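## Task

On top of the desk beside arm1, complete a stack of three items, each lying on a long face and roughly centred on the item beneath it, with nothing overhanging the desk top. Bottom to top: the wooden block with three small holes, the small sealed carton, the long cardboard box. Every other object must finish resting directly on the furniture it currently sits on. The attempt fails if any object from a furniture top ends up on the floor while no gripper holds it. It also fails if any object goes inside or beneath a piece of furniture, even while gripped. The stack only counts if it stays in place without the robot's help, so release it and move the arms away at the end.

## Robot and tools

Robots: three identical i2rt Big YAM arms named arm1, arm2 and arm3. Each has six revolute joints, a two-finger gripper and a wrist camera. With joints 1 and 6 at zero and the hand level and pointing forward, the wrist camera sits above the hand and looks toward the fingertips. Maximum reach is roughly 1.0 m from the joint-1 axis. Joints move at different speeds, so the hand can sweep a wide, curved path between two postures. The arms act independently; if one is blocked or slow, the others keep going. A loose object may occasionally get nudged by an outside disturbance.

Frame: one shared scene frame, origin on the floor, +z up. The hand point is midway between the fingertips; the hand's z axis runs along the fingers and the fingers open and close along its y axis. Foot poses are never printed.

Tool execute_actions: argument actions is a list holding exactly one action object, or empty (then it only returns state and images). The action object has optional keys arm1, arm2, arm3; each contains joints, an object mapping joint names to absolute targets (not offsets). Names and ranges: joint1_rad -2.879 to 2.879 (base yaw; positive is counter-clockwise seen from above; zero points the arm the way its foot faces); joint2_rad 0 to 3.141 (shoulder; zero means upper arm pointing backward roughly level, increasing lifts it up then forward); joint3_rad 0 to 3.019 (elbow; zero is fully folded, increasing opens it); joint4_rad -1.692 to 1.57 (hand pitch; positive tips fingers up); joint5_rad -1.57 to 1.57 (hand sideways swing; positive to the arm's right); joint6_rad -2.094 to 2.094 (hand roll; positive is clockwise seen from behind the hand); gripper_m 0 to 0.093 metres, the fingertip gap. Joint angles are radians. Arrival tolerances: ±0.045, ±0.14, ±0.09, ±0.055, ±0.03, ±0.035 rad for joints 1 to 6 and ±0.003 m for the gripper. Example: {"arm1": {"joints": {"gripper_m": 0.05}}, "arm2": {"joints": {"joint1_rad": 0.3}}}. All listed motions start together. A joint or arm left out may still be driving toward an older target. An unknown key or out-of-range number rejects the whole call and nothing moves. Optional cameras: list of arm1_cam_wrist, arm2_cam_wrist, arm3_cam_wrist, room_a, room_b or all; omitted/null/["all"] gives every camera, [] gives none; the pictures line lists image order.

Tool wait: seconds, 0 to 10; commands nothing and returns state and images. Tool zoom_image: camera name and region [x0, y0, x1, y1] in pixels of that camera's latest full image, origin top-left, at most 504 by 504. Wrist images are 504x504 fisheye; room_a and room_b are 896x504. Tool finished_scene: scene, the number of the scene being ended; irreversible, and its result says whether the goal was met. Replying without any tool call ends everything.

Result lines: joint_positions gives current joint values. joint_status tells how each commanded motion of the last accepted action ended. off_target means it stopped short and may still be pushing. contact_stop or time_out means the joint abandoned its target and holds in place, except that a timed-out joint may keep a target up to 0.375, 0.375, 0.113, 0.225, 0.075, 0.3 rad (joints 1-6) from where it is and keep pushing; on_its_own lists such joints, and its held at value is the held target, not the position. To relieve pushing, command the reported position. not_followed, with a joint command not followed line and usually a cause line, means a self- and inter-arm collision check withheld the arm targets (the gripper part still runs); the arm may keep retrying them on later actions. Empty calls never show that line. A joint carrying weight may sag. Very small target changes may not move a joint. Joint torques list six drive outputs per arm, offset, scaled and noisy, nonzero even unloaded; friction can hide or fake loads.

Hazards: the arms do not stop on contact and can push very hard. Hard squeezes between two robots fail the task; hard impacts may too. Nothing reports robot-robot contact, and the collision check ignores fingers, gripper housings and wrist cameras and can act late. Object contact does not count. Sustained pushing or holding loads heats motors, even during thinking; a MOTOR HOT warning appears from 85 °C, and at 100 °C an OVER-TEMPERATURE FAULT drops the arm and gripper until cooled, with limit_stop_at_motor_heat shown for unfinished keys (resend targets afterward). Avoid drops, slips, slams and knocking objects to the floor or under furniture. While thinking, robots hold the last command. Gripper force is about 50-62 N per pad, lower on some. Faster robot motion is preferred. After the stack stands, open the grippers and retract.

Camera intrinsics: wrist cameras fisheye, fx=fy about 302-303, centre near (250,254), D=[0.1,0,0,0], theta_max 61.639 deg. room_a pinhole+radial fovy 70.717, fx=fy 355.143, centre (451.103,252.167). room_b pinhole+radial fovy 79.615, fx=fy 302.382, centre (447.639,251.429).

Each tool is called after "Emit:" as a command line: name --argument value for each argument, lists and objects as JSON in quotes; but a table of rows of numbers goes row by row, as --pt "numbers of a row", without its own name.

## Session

Emit:
execute_actions --actions '[]'

Scene clock: 0.00 s.
Joint torques (N m, as the arm reports them, + toward a larger angle): no reading
arm1.joint_positions: joint1_rad=+0.344 joint2_rad=+0.386 joint3_rad=+1.397 joint4_rad=-1.379 joint5_rad=+0.244 joint6_rad=-0.771 gripper_m=+0.095
arm1.joint_status: not commanded
arm1.hand: x=-1.1576 y=+0.2401 z=+1.3716 quat_wxyz=(-0.090, -0.421, -0.702, +0.568) (m; scene frame)
arm2.joint_positions: joint1_rad=+0.590 joint2_rad=+0.383 joint3_rad=+1.385 joint4_rad=-1.258 joint5_rad=-0.280 joint6_rad=+0.612 gripper_m=+0.094
arm2.joint_status: not commanded
arm2.hand: x=-0.1190 y=-0.1547 z=+1.4830 quat_wxyz=(-0.050, +0.571, -0.539, -0.618) (m; scene frame)
arm3.joint_positions: joint1_rad=+0.339 joint2_rad=+0.633 joint3_rad=+1.392 joint4_rad=-1.417 joint5_rad=-0.175 joint6_rad=-0.260 gripper_m=+0.095
arm3.joint_status: not commanded
arm3.hand: x=+0.9946 y=+0.0806 z=+1.3304 quat_wxyz=(-0.218, +0.833, -0.332, -0.386) (m; scene frame)
pictures: arm1_cam_wrist, arm2_cam_wrist, arm3_cam_wrist, room_a, room_b
Images, in order (width x height): arm1_cam_wrist 504x504, arm2_cam_wrist 504x504, arm3_cam_wrist 504x504, room_a 896x504, room_b 896x504.

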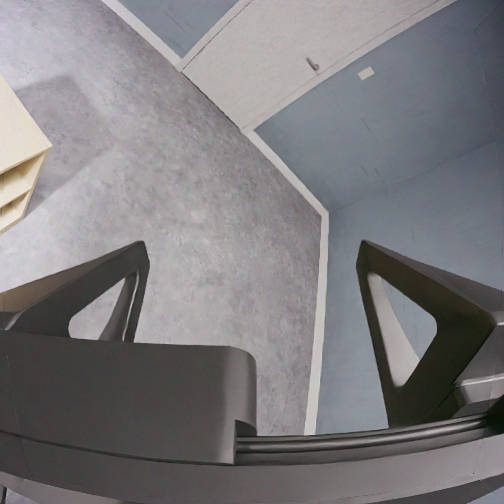

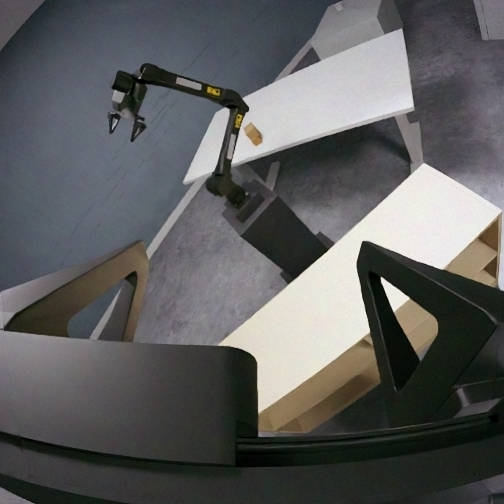

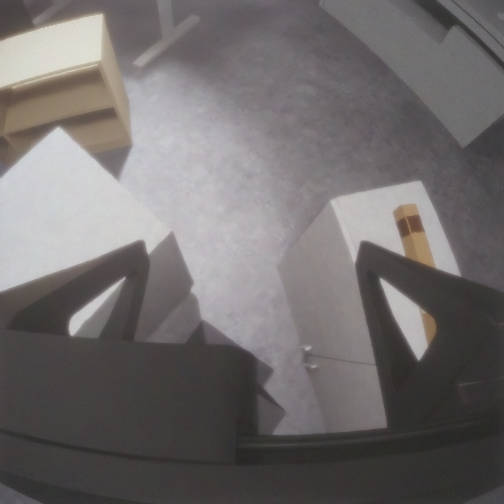

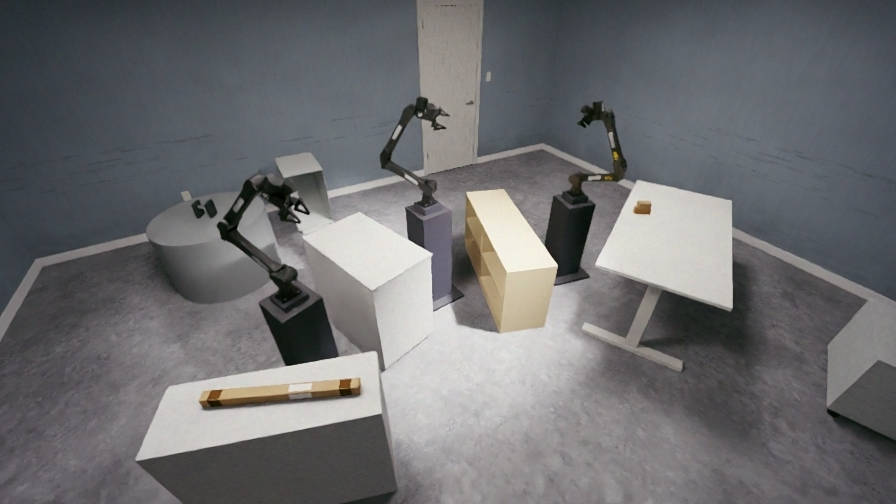

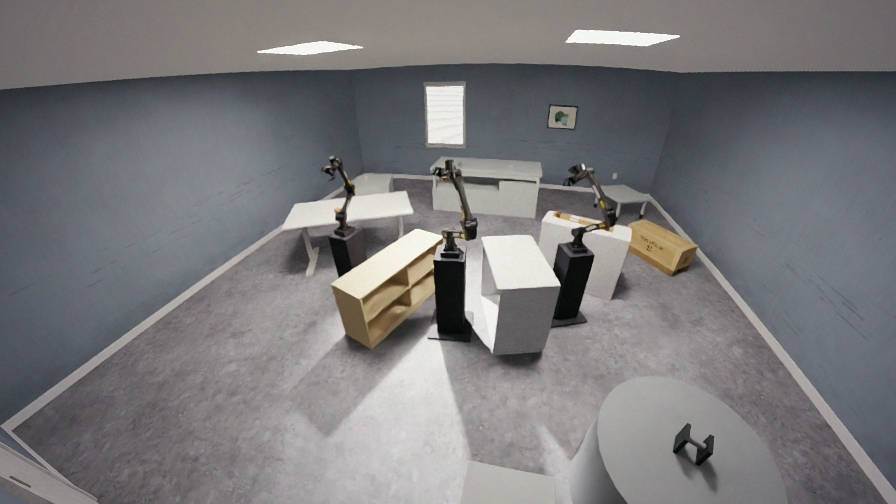

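Emit:
zoom_image --camera "room_a" --region '[580, 160, 760, 320]'

Emit:
zoom_image --camera "arm2_cam_wrist" --region '[180, 20, 430, 200]'

Emit:
zoom_image --camera "room_b" --region '[270, 140, 720, 360]'

Region (580, 160, 760, 320) of room_a's 896x504 image, scaled by 2.800, with more detail than that image has.

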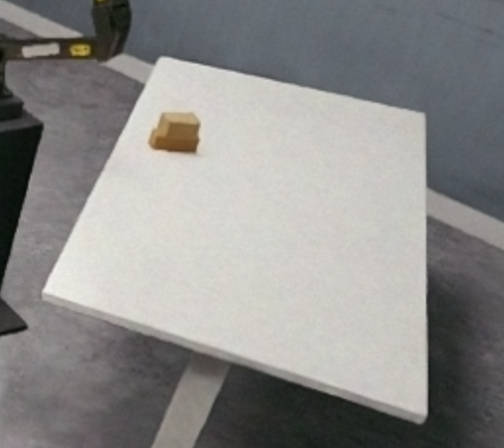

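Region (180, 20, 430, 200) of arm2_cam_wrist's 504x504 image, scaled by 2.016, with more detail than that image has; it fills the top 363 rows of this view, and the rest is white.

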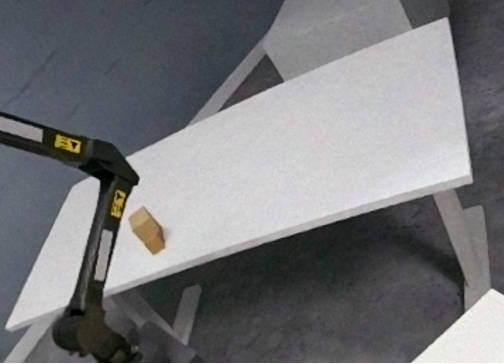

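Region (270, 140, 720, 360) of room_b's 896x504 image, scaled by 1.120, with more detail than that image has; it fills the top 246 rows of this view, and the rest is white.

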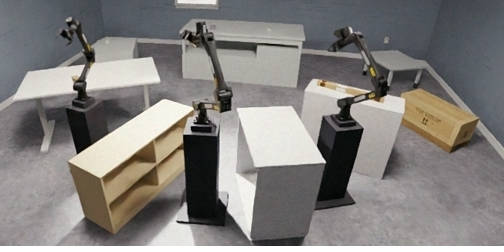

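Emit:
execute_actions --actions '[{"arm1":{"joints":{"joint1_rad":-1.75,"joint2_rad":1.6,"joint3_rad":1.75,"joint4_rad":-1.6,"joint5_rad":0,"joint6_rad":0}},"arm2":{"joints":{"joint1_rad":-1.3,"joint2_rad":1.6,"joint3_rad":1.75,"joint4_rad":-1.6,"joint5_rad":0,"joint6_rad":0}},"arm3":{"joints":{"joint1_rad":-0.1,"joint2_rad":1.6,"joint3_rad":1.75,"joint4_rad":-1.6,"joint5_rad":0,"joint6_rad":0}}}]'

Scene clock: 4.27 s.
Joint torques (N m, as the arm reports them, + toward a larger angle): arm1=[ -0.03 -14.12  10.88   0.54  -0.12   0.06] | arm2=[ -1.35 -17.04   8.46   0.09   0.01  -0.18] | arm3=[ -1.09 -14.63  12.3   -0.29   0.08   0.12]
arm1.joint_positions: joint1_rad=-1.754 joint2_rad=+1.610 joint3_rad=+1.733 joint4_rad=-1.594 joint5_rad=+0.000 joint6_rad=-0.017 gripper_m=+0.095
arm1.joint_status: all done
arm1.hand: x=-1.5099 y=+0.6631 z=+1.1087 quat_wxyz=(+0.012, -0.950, +0.309, +0.052) (m; scene frame)
arm2.joint_positions: joint1_rad=-1.304 joint2_rad=+1.624 joint3_rad=+1.741 joint4_rad=-1.588 joint5_rad=+0.001 joint6_rad=+0.013 gripper_m=+0.094
arm2.joint_status: all done
arm2.hand: x=+0.4901 y=-0.1881 z=+1.1902 quat_wxyz=(-0.049, +0.054, -0.997, -0.010) (m; scene frame)
arm3.joint_positions: joint1_rad=-0.096 joint2_rad=+1.602 joint3_rad=+1.732 joint4_rad=-1.581 joint5_rad=-0.002 joint6_rad=-0.012 gripper_m=+0.095
arm3.joint_status: all done
arm3.hand: x=+1.1098 y=+0.4005 z=+1.1201 quat_wxyz=(-0.044, +0.720, -0.691, -0.040) (m; scene frame)
pictures: arm1_cam_wrist, arm2_cam_wrist, arm3_cam_wrist, room_a, room_b
Images, in order (width x height): arm1_cam_wrist 504x504, arm2_cam_wrist 504x504, arm3_cam_wrist 504x504, room_a 896x504, room_b 896x504.

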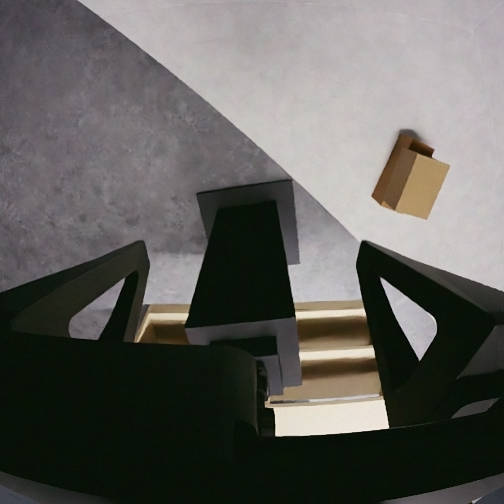

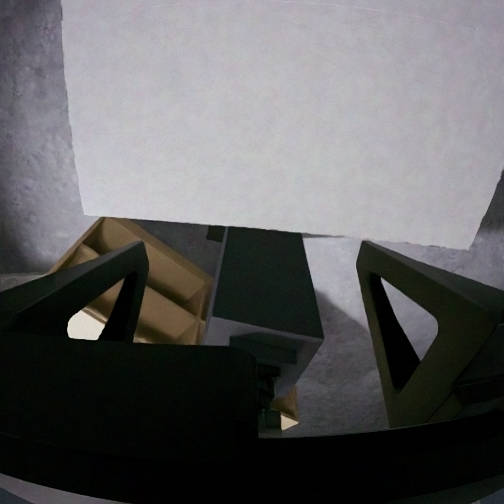

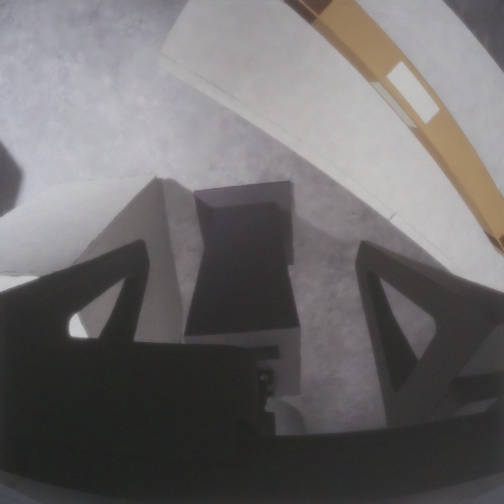

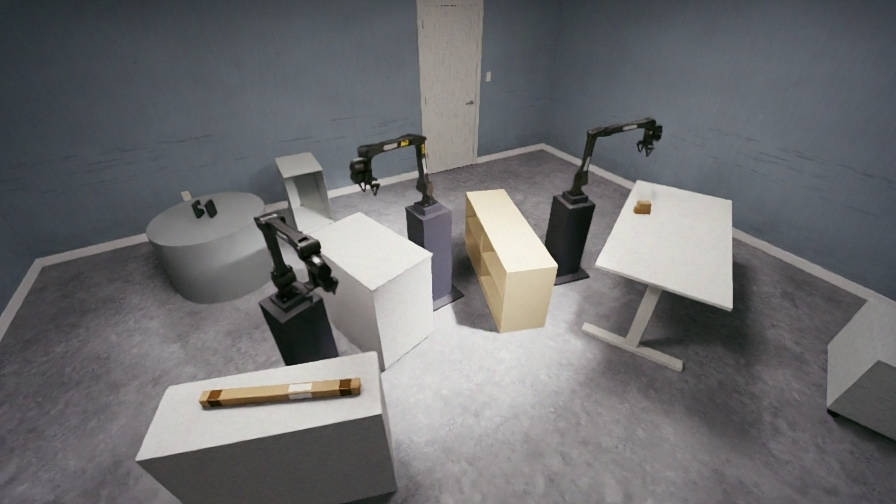

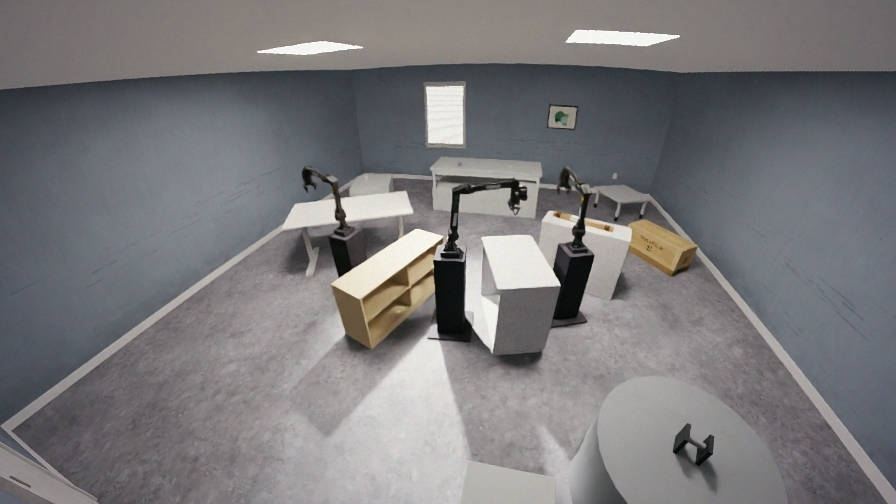

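Emit:
execute_actions --actions '[]'

Scene clock: 5.47 s.
Joint torques (N m, as the arm reports them, + toward a larger angle): arm1=[  0.07 -14.1   10.91   0.53  -0.12   0.06] | arm2=[ -1.47 -16.84   8.5   -0.01   0.    -0.19] | arm3=[ -1.12 -14.76  12.3   -0.29   0.08   0.12]
arm1.joint_positions: joint1_rad=-1.754 joint2_rad=+1.610 joint3_rad=+1.733 joint4_rad=-1.594 joint5_rad=+0.000 joint6_rad=-0.017 gripper_m=+0.095
arm1.joint_status: all done
arm1.hand: x=-1.5099 y=+0.6631 z=+1.1087 quat_wxyz=(+0.012, -0.950, +0.309, +0.052) (m; scene frame)
arm2.joint_positions: joint1_rad=-1.304 joint2_rad=+1.624 joint3_rad=+1.741 joint4_rad=-1.588 joint5_rad=+0.001 joint6_rad=+0.013 gripper_m=+0.094
arm2.joint_status: all done
arm2.hand: x=+0.4901 y=-0.1881 z=+1.1902 quat_wxyz=(-0.049, +0.054, -0.997, -0.010) (m; scene frame)
arm3.joint_positions: joint1_rad=-0.096 joint2_rad=+1.602 joint3_rad=+1.732 joint4_rad=-1.581 joint5_rad=-0.002 joint6_rad=-0.012 gripper_m=+0.095
arm3.joint_status: all done
arm3.hand: x=+1.1098 y=+0.4005 z=+1.1201 quat_wxyz=(-0.044, +0.720, -0.691, -0.040) (m; scene frame)
pictures: arm1_cam_wrist, arm2_cam_wrist, arm3_cam_wrist, room_a, room_b
Images, in order (width x height): arm1_cam_wrist 504x504, arm2_cam_wrist 504x504, arm3_cam_wrist 504x504, room_a 896x504, room_b 896x504.

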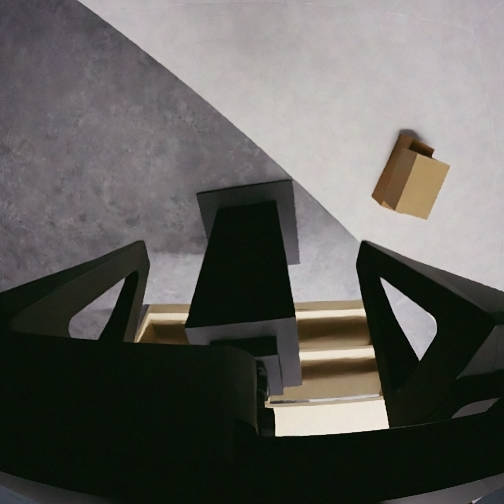

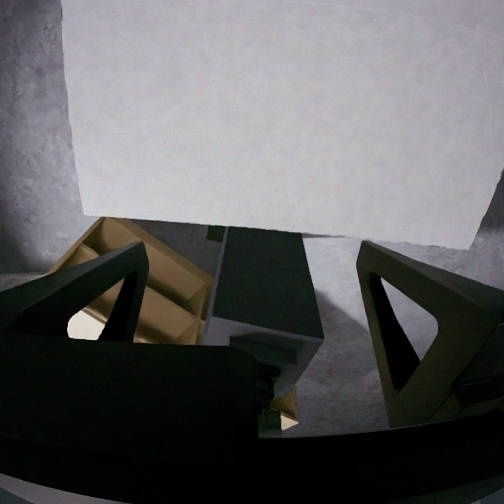

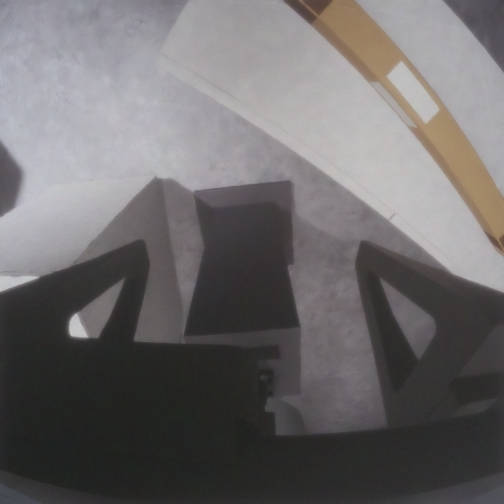

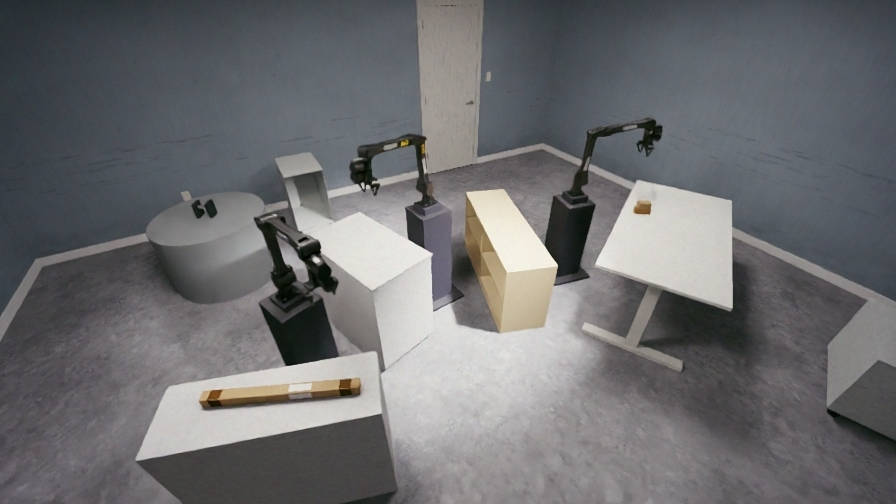

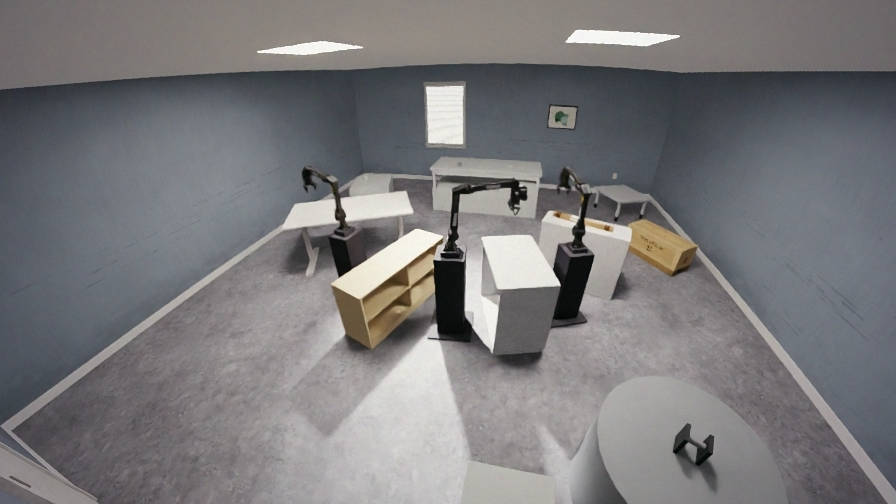

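Emit:
zoom_image --camera "arm1_cam_wrist" --region '[340, 100, 480, 240]'

Emit:
zoom_image --camera "room_a" --region '[580, 160, 760, 260]'

Emit:
zoom_image --camera "arm3_cam_wrist" --region '[254, 0, 504, 280]'

Region (340, 100, 480, 240) of arm1_cam_wrist's 504x504 image, scaled by 3.600, with more detail than that image has.

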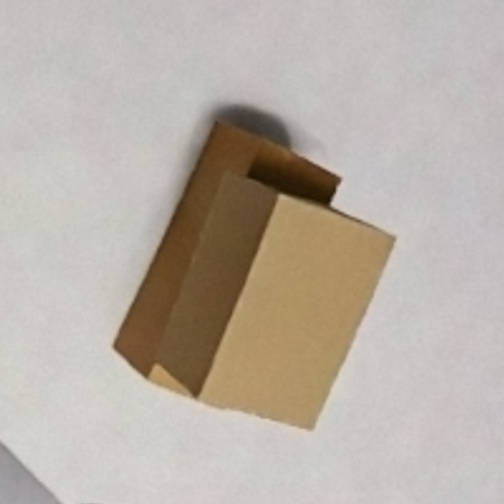

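Region (580, 160, 760, 260) of room_a's 896x504 image, scaled by 2.800, with more detail than that image has.

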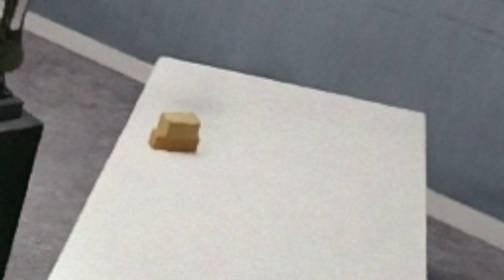

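Region (254, 0, 504, 280) of arm3_cam_wrist's 504x504 image, scaled by 1.800, with more detail than that image has; it fills the left 450 columns of this view, and the rest is white.

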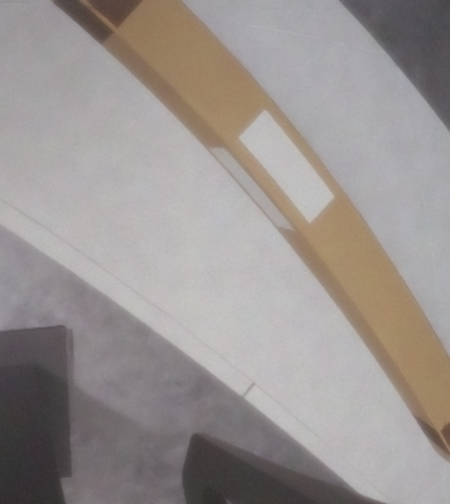

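Emit:
execute_actions --actions '[{"arm1":{"joints":{"joint1_rad":-2.248,"joint2_rad":1.755,"joint3_rad":1.53,"joint4_rad":-1.345,"joint6_rad":0}},"arm2":{"joints":{"joint1_rad":1.35}},"arm3":{"joints":{"joint1_rad":-0.637,"joint2_rad":2.10,"joint3_rad":1.79,"joint4_rad":-1.25,"joint6_rad":-1.447,"gripper_m":0.093}}}]'

Scene clock: 16.90 s.
Joint torques (N m, as the arm reports them, + toward a larger angle): arm1=[  0.01 -15.85  10.34   0.88  -0.12   0.04] | arm2=[ -2.57 -16.58   8.48  -0.05   0.09  -0.17] | arm3=[ -0.92 -20.81  11.9    0.55  -0.12  -0.16]
arm1.joint_positions: joint1_rad=-2.250 joint2_rad=+1.760 joint3_rad=+1.516 joint4_rad=-1.352 joint5_rad=+0.000 joint6_rad=-0.015 gripper_m=+0.095
arm1.joint_status: all done
arm1.hand: x=-1.3237 y=+0.8329 z=+0.9482 quat_wxyz=(-0.013, -0.845, +0.534, -0.007) (m; scene frame)
arm2.joint_positions: joint1_rad=+1.357 joint2_rad=+1.624 joint3_rad=+1.741 joint4_rad=-1.588 joint5_rad=+0.000 joint6_rad=+0.011 gripper_m=+0.094
arm2.joint_status: all done
arm2.hand: x=-0.5003 y=-0.0701 z=+1.1933 quat_wxyz=(-0.016, +0.982, -0.183, -0.051) (m; scene frame)
arm3.joint_positions: joint1_rad=-0.634 joint2_rad=+2.097 joint3_rad=+1.767 joint4_rad=-1.262 joint5_rad=+0.001 joint6_rad=-1.435 gripper_m=+0.093
arm3.joint_status: all done
arm3.hand: x=+1.4328 y=+0.4379 z=+0.8651 quat_wxyz=(+0.009, +0.948, -0.317, +0.003) (m; scene frame)
pictures: arm1_cam_wrist, arm2_cam_wrist, arm3_cam_wrist, room_a, room_b
Images, in order (width x height): arm1_cam_wrist 504x504, arm2_cam_wrist 504x504, arm3_cam_wrist 504x504, room_a 896x504, room_b 896x504.

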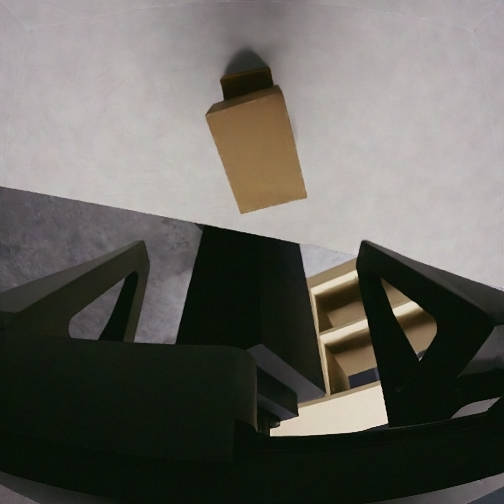

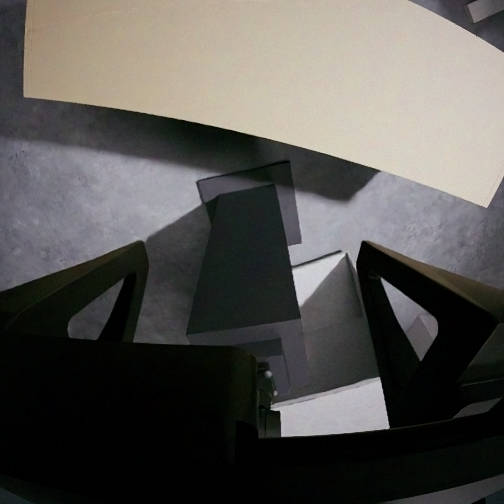

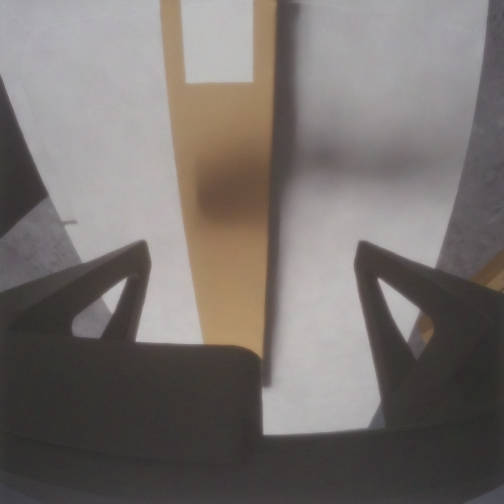

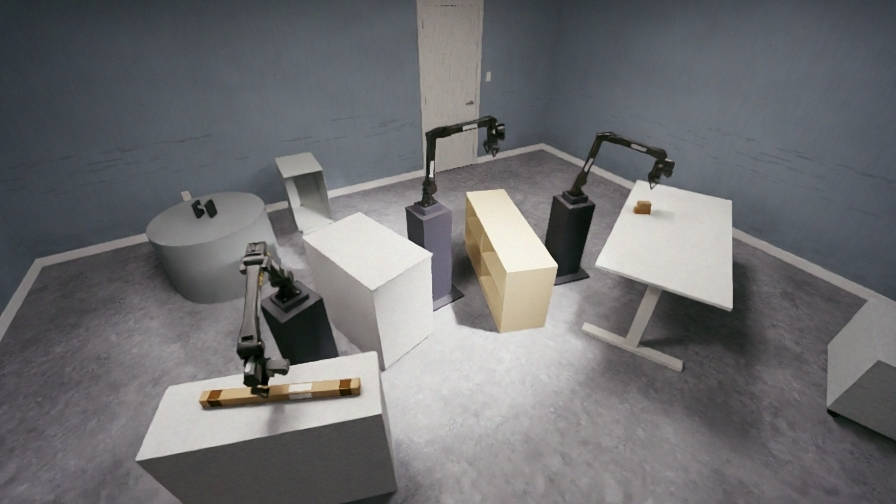

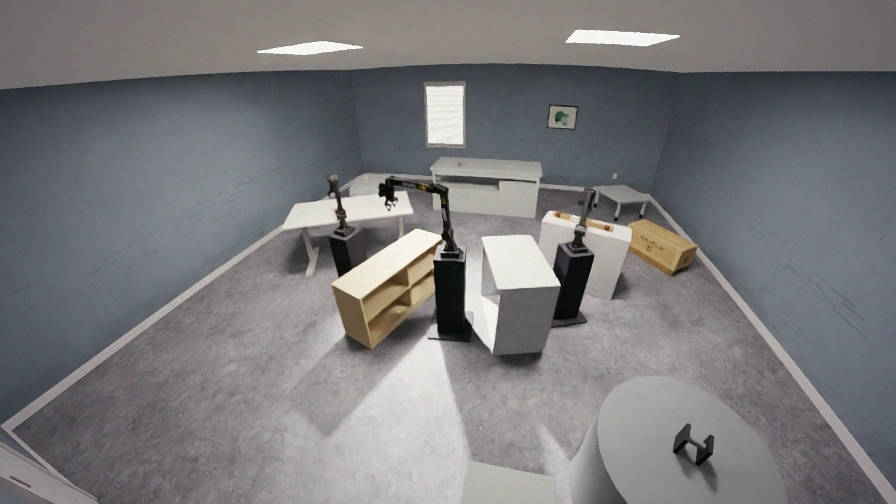

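Emit:
zoom_image --camera "arm3_cam_wrist" --region '[100, 0, 400, 300]'

Emit:
zoom_image --camera "room_a" --region '[180, 330, 400, 430]'

Emit:
zoom_image --camera "arm1_cam_wrist" --region '[170, 30, 350, 250]'

Region (100, 0, 400, 300) of arm3_cam_wrist's 504x504 image, scaled by 1.680, with more detail than that image has.

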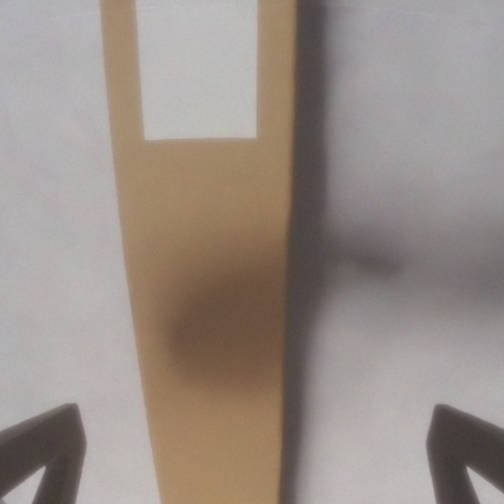

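Region (180, 330, 400, 430) of room_a's 896x504 image, scaled by 2.291, with more detail than that image has; it fills the top 229 rows of this view, and the rest is white.

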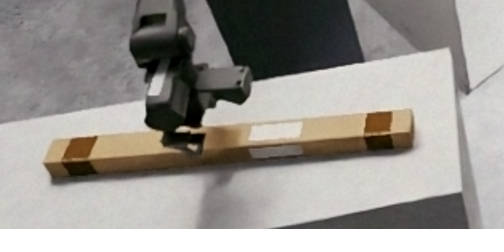

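Region (170, 30, 350, 250) of arm1_cam_wrist's 504x504 image, scaled by 2.291, with more detail than that image has; it fills the left 412 columns of this view, and the rest is white.

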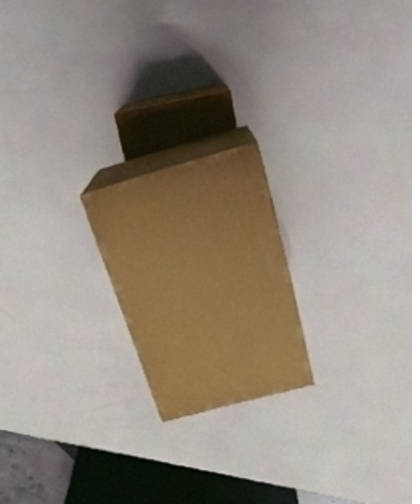

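Emit:
execute_actions --actions '[{"arm3":{"joints":{"joint1_rad":-0.595,"joint2_rad":2.14,"joint3_rad":1.65,"joint4_rad":-1.085,"joint6_rad":-1.41}},"arm2":{"joints":{"joint1_rad":-0.4}}}]' --cameras '["arm3_cam_wrist","room_a"]'

Scene clock: 22.20 s.
Joint torques (N m, as the arm reports them, + toward a larger angle): arm1=[  0.01 -15.86  10.33   0.88  -0.12   0.05] | arm2=[ -0.86 -16.71   8.52   0.07   0.04  -0.14] | arm3=[ -0.86 -18.59   9.39   0.82  -0.12   0.12]
arm1.joint_positions: joint1_rad=-2.250 joint2_rad=+1.760 joint3_rad=+1.516 joint4_rad=-1.352 joint5_rad=+0.000 joint6_rad=-0.015 gripper_m=+0.095
arm1.joint_status: not commanded
arm1.hand: x=-1.3237 y=+0.8329 z=+0.9482 quat_wxyz=(-0.013, -0.845, +0.534, -0.007) (m; scene frame)
arm2.joint_positions: joint1_rad=-0.408 joint2_rad=+1.624 joint3_rad=+1.741 joint4_rad=-1.588 joint5_rad=+0.001 joint6_rad=+0.011 gripper_m=+0.094
arm2.joint_status: all done
arm2.hand: x=+0.2499 y=+0.1866 z=+1.1959 quat_wxyz=(-0.046, +0.482, -0.874, -0.031) (m; scene frame)
arm3.joint_positions: joint1_rad=-0.596 joint2_rad=+2.120 joint3_rad=+1.647 joint4_rad=-1.103 joint5_rad=+0.001 joint6_rad=-1.422 gripper_m=+0.093
arm3.joint_status: all done
arm3.hand: x=+1.4075 y=+0.4398 z=+0.8084 quat_wxyz=(+0.001, +0.952, -0.305, +0.005) (m; scene frame)
pictures: arm3_cam_wrist, room_a
Images, in order (width x height): arm3_cam_wrist 504x504, room_a 896x504.

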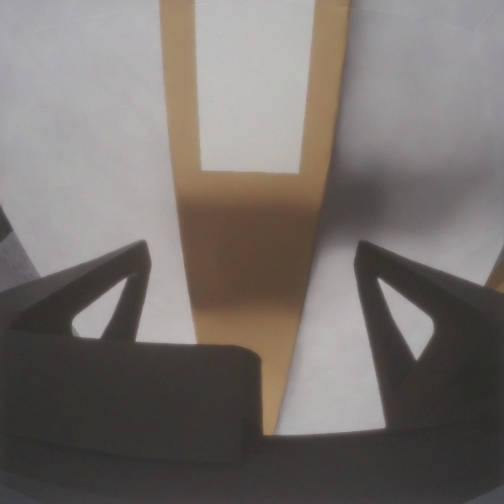

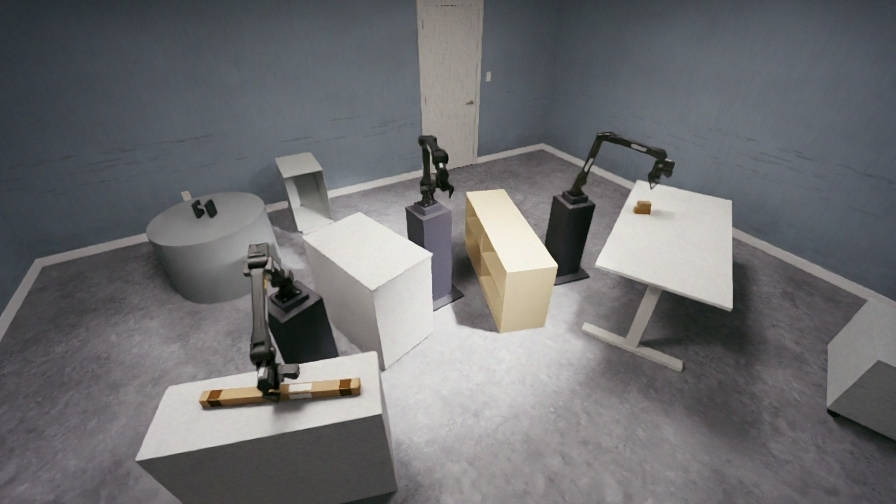

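Emit:
execute_actions --actions '[{"arm3":{"joints":{"joint2_rad":2.15,"joint3_rad":1.61,"joint4_rad":-1.06}}}]' --cameras '["arm3_cam_wrist"]'

Emit:
execute_actions --actions '[{"arm3":{"joints":{"gripper_m":0.03}}}]' --cameras '["arm3_cam_wrist"]'

Scene clock: 23.13 s.
Joint torques (N m, as the arm reports them, + toward a larger angle): arm1=[  0.02 -15.86  10.33   0.89  -0.12   0.05] | arm2=[ -1.32 -16.68   8.48   0.06   0.04  -0.16] | arm3=[ -0.83 -17.98   9.02   0.83  -0.12   0.12]
arm1.joint_positions: joint1_rad=-2.250 joint2_rad=+1.760 joint3_rad=+1.516 joint4_rad=-1.352 joint5_rad=+0.000 joint6_rad=-0.015 gripper_m=+0.095
arm1.joint_status: not commanded
arm1.hand: x=-1.3237 y=+0.8329 z=+0.9482 quat_wxyz=(-0.013, -0.845, +0.534, -0.007) (m; scene frame)
arm2.joint_positions: joint1_rad=-0.408 joint2_rad=+1.624 joint3_rad=+1.741 joint4_rad=-1.588 joint5_rad=+0.001 joint6_rad=+0.011 gripper_m=+0.094
arm2.joint_status: not commanded
arm2.hand: x=+0.2499 y=+0.1866 z=+1.1959 quat_wxyz=(-0.046, +0.482, -0.874, -0.031) (m; scene frame)
arm3.joint_positions: joint1_rad=-0.596 joint2_rad=+2.121 joint3_rad=+1.610 joint4_rad=-1.079 joint5_rad=+0.001 joint6_rad=-1.421 gripper_m=+0.093
arm3.joint_status: all done
arm3.hand: x=+1.4029 y=+0.4306 z=+0.7953 quat_wxyz=(+0.009, +0.952, -0.306, +0.004) (m; scene frame)
pictures: arm3_cam_wrist
Images, in order (width x height): arm3_cam_wrist 504x504.

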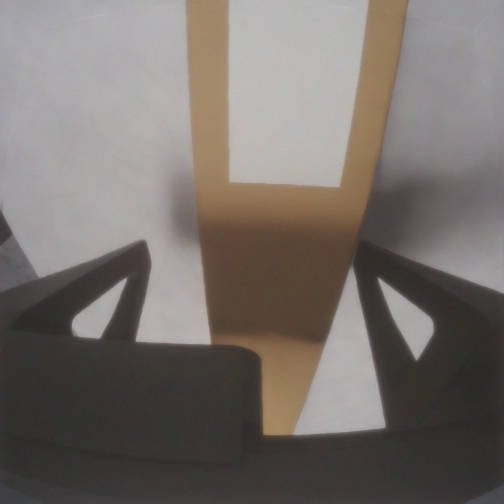

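Scene clock: 23.77 s.
Joint torques (N m, as the arm reports them, + toward a larger angle): arm1=[  0.02 -15.87  10.34   0.88  -0.12   0.05] | arm2=[ -0.89 -16.32   8.52   0.06   0.04  -0.17] | arm3=[ -0.93 -18.03   8.9    0.77  -0.12   0.11]
arm1.joint_positions: joint1_rad=-2.250 joint2_rad=+1.760 joint3_rad=+1.516 joint4_rad=-1.352 joint5_rad=+0.000 joint6_rad=-0.015 gripper_m=+0.095
arm1.joint_status: not commanded
arm1.hand: x=-1.3237 y=+0.8329 z=+0.9482 quat_wxyz=(-0.013, -0.845, +0.534, -0.007) (m; scene frame)
arm2.joint_positions: joint1_rad=-0.408 joint2_rad=+1.624 joint3_rad=+1.741 joint4_rad=-1.588 joint5_rad=+0.001 joint6_rad=+0.011 gripper_m=+0.094
arm2.joint_status: not commanded
arm2.hand: x=+0.2499 y=+0.1866 z=+1.1959 quat_wxyz=(-0.046, +0.482, -0.874, -0.031) (m; scene frame)
arm3.joint_positions: joint1_rad=-0.596 joint2_rad=+2.121 joint3_rad=+1.610 joint4_rad=-1.077 joint5_rad=+0.001 joint6_rad=-1.420 gripper_m=+0.049
arm3.joint_status: gripper_m off_target (ended at +0.049, target +0.030)
arm3.hand: x=+1.4031 y=+0.4308 z=+0.7953 quat_wxyz=(+0.008, +0.952, -0.306, +0.004) (m; scene frame)
pictures: arm3_cam_wrist
Images, in order (width x height): arm3_cam_wrist 504x504.

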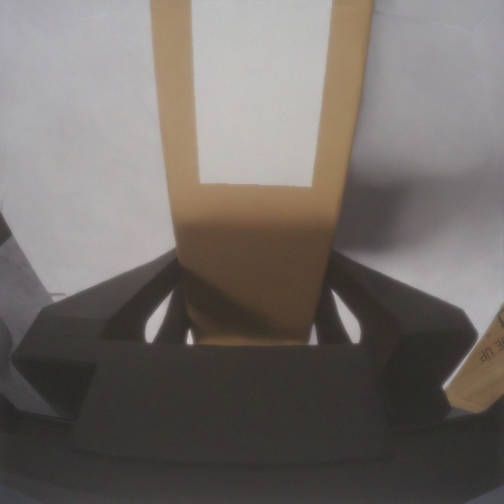

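Emit:
execute_actions --actions '[{"arm3":{"joints":{"joint2_rad":1.945,"joint3_rad":1.75,"joint4_rad":-1.34}}}]' --cameras '[]'

Emit:
execute_actions --actions '[{"arm3":{"joints":{"joint1_rad":1.733,"joint6_rad":-1.293,"joint3_rad":1.75}}}]' --cameras '["arm3_cam_wrist","room_a","room_b"]'

Scene clock: 27.20 s.
Joint torques (N m, as the arm reports them, + toward a larger angle): arm1=[  0.03 -15.88  10.34   0.88  -0.12   0.05] | arm2=[ -1.22 -16.65   8.52   0.02   0.03  -0.14] | arm3=[ -0.86 -17.53  11.43  -0.46  -0.12   0.11]
arm1.joint_positions: joint1_rad=-2.250 joint2_rad=+1.760 joint3_rad=+1.516 joint4_rad=-1.352 joint5_rad=+0.000 joint6_rad=-0.015 gripper_m=+0.095
arm1.joint_status: not commanded
arm1.hand: x=-1.3237 y=+0.8329 z=+0.9482 quat_wxyz=(-0.013, -0.845, +0.534, -0.007) (m; scene frame)
arm2.joint_positions: joint1_rad=-0.408 joint2_rad=+1.624 joint3_rad=+1.741 joint4_rad=-1.588 joint5_rad=+0.001 joint6_rad=+0.011 gripper_m=+0.094
arm2.joint_status: not commanded
arm2.hand: x=+0.2499 y=+0.1866 z=+1.1959 quat_wxyz=(-0.046, +0.482, -0.874, -0.031) (m; scene frame)
arm3.joint_positions: joint1_rad=-0.596 joint2_rad=+1.923 joint3_rad=+1.738 joint4_rad=-1.322 joint5_rad=+0.001 joint6_rad=-1.420 gripper_m=+0.049
arm3.joint_status: all done
arm3.hand: x=+1.4020 y=+0.4319 z=+0.9574 quat_wxyz=(-0.033, +0.951, -0.306, +0.011) (m; scene frame)
pictures: none
No camera images: the call's "cameras" was empty. Leave "cameras" out to get every camera's image.

Scene clock: 29.57 s.
Joint torques (N m, as the arm reports them, + toward a larger angle): arm1=[  0.   -15.85  10.33   0.89  -0.12   0.04] | arm2=[ -1.05 -16.91   8.51   0.05   0.06  -0.15] | arm3=[ -1.44 -17.89  11.21  -0.52  -0.02   0.11]
arm1.joint_positions: joint1_rad=-2.250 joint2_rad=+1.760 joint3_rad=+1.516 joint4_rad=-1.352 joint5_rad=+0.000 joint6_rad=-0.015 gripper_m=+0.095
arm1.joint_status: not commanded
arm1.hand: x=-1.3237 y=+0.8329 z=+0.9482 quat_wxyz=(-0.013, -0.845, +0.534, -0.007) (m; scene frame)
arm2.joint_positions: joint1_rad=-0.408 joint2_rad=+1.624 joint3_rad=+1.741 joint4_rad=-1.588 joint5_rad=+0.001 joint6_rad=+0.011 gripper_m=+0.094
arm2.joint_status: not commanded
arm2.hand: x=+0.2499 y=+0.1866 z=+1.1959 quat_wxyz=(-0.046, +0.482, -0.874, -0.031) (m; scene frame)
arm3.joint_positions: joint1_rad=+1.741 joint2_rad=+1.932 joint3_rad=+1.738 joint4_rad=-1.322 joint5_rad=-0.002 joint6_rad=-1.303 gripper_m=+0.050
arm3.joint_status: all done
arm3.hand: x=+0.5443 y=-0.2852 z=+0.9441 quat_wxyz=(-0.009, +0.697, +0.716, -0.021) (m; scene frame)
pictures: arm3_cam_wrist, room_a, room_b
Images, in order (width x height): arm3_cam_wrist 504x504, room_a 896x504, room_b 896x504.

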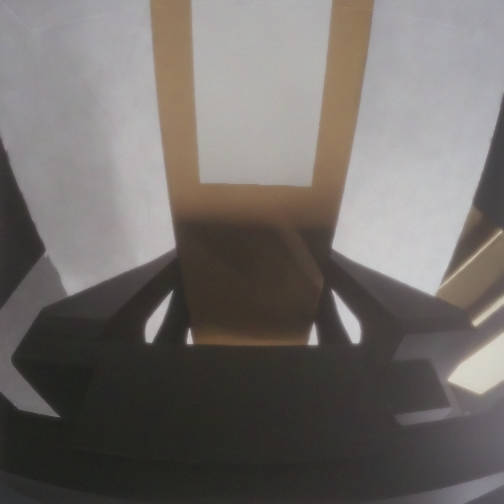

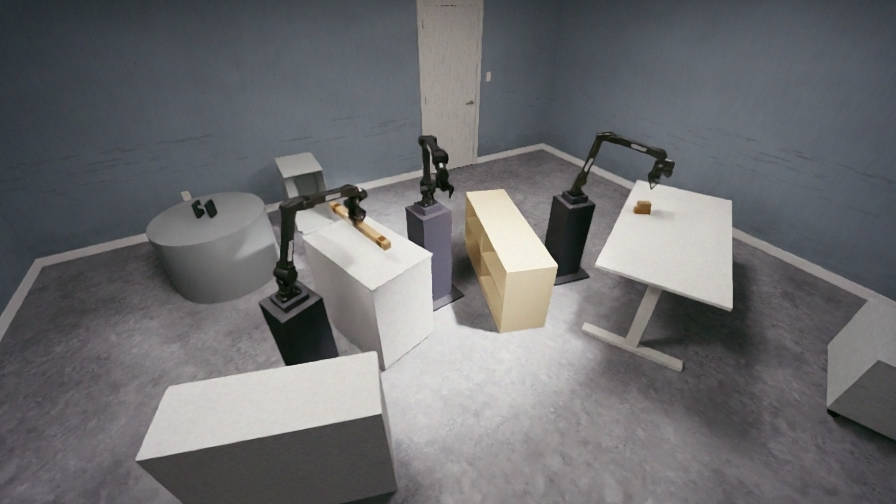

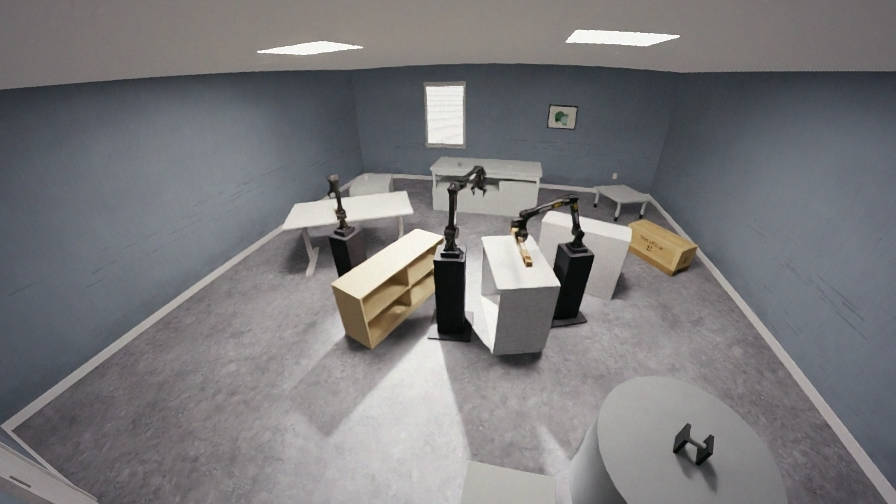

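Emit:
execute_actions --actions '[{"arm3":{"joints":{"joint2_rad":2.025,"joint3_rad":1.64,"joint4_rad":-1.19}}}]' --cameras '["arm3_cam_wrist","room_a","room_b"]'

Emit:
zoom_image --camera "room_a" --region '[290, 170, 450, 290]'

Scene clock: 31.20 s.
Joint torques (N m, as the arm reports them, + toward a larger angle): arm1=[  0.04 -15.88  10.34   0.88  -0.12   0.04] | arm2=[ -1.12 -16.73   8.46   0.01   0.03  -0.16] | arm3=[ -1.24 -19.59  10.2    0.74  -0.02   0.1 ]
arm1.joint_positions: joint1_rad=-2.250 joint2_rad=+1.760 joint3_rad=+1.516 joint4_rad=-1.352 joint5_rad=+0.000 joint6_rad=-0.015 gripper_m=+0.095
arm1.joint_status: not commanded
arm1.hand: x=-1.3237 y=+0.8329 z=+0.9482 quat_wxyz=(-0.013, -0.845, +0.534, -0.007) (m; scene frame)
arm2.joint_positions: joint1_rad=-0.408 joint2_rad=+1.624 joint3_rad=+1.741 joint4_rad=-1.588 joint5_rad=+0.001 joint6_rad=+0.011 gripper_m=+0.094
arm2.joint_status: not commanded
arm2.hand: x=+0.2499 y=+0.1866 z=+1.1959 quat_wxyz=(-0.046, +0.482, -0.874, -0.031) (m; scene frame)
arm3.joint_positions: joint1_rad=+1.741 joint2_rad=+2.025 joint3_rad=+1.630 joint4_rad=-1.208 joint5_rad=-0.002 joint6_rad=-1.303 gripper_m=+0.050
arm3.joint_status: all done
arm3.hand: x=+0.5585 y=-0.2813 z=+0.8509 quat_wxyz=(+0.012, +0.697, +0.716, +0.017) (m; scene frame)
pictures: arm3_cam_wrist, room_a, room_b
Images, in order (width x height): arm3_cam_wrist 504x504, room_a 896x504, room_b 896x504.

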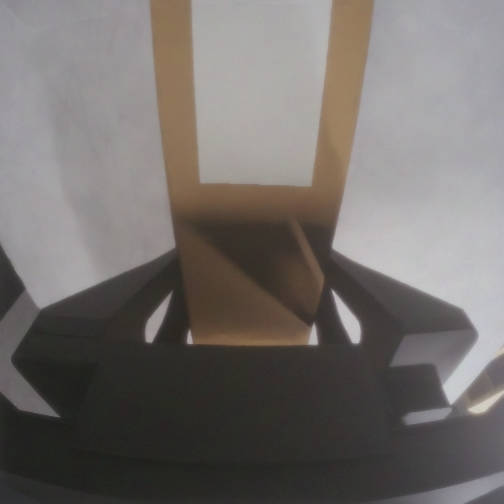

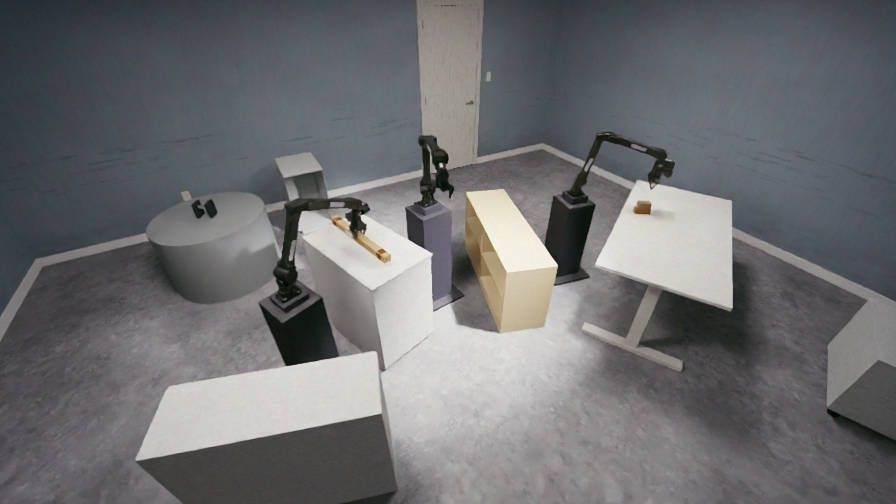

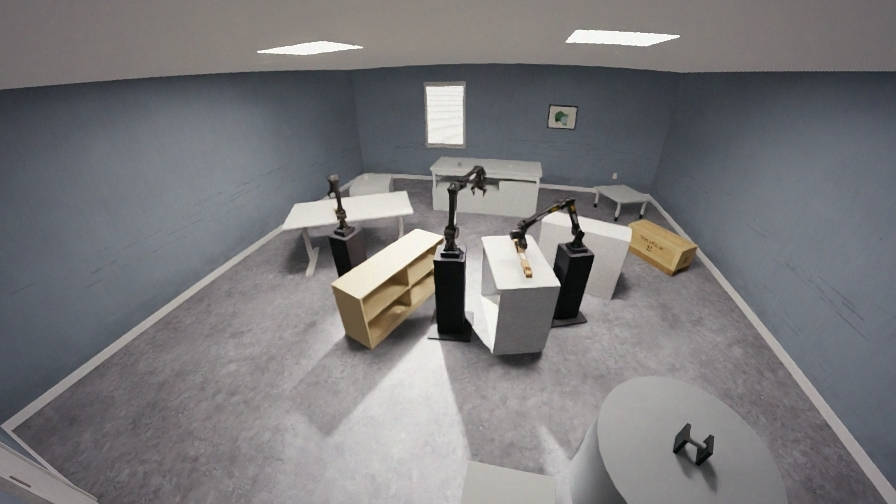

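Region (290, 170, 450, 290) of room_a's 896x504 image, scaled by 3.150, with more detail than that image has; it fills the top 378 rows of this view, and the rest is white.

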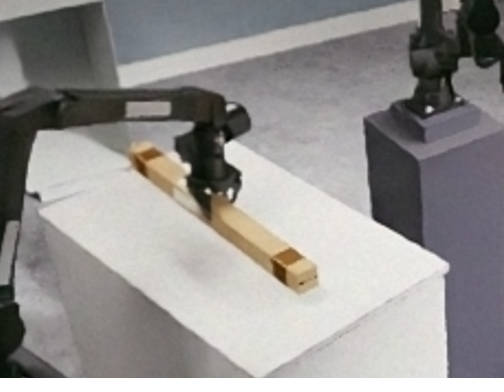

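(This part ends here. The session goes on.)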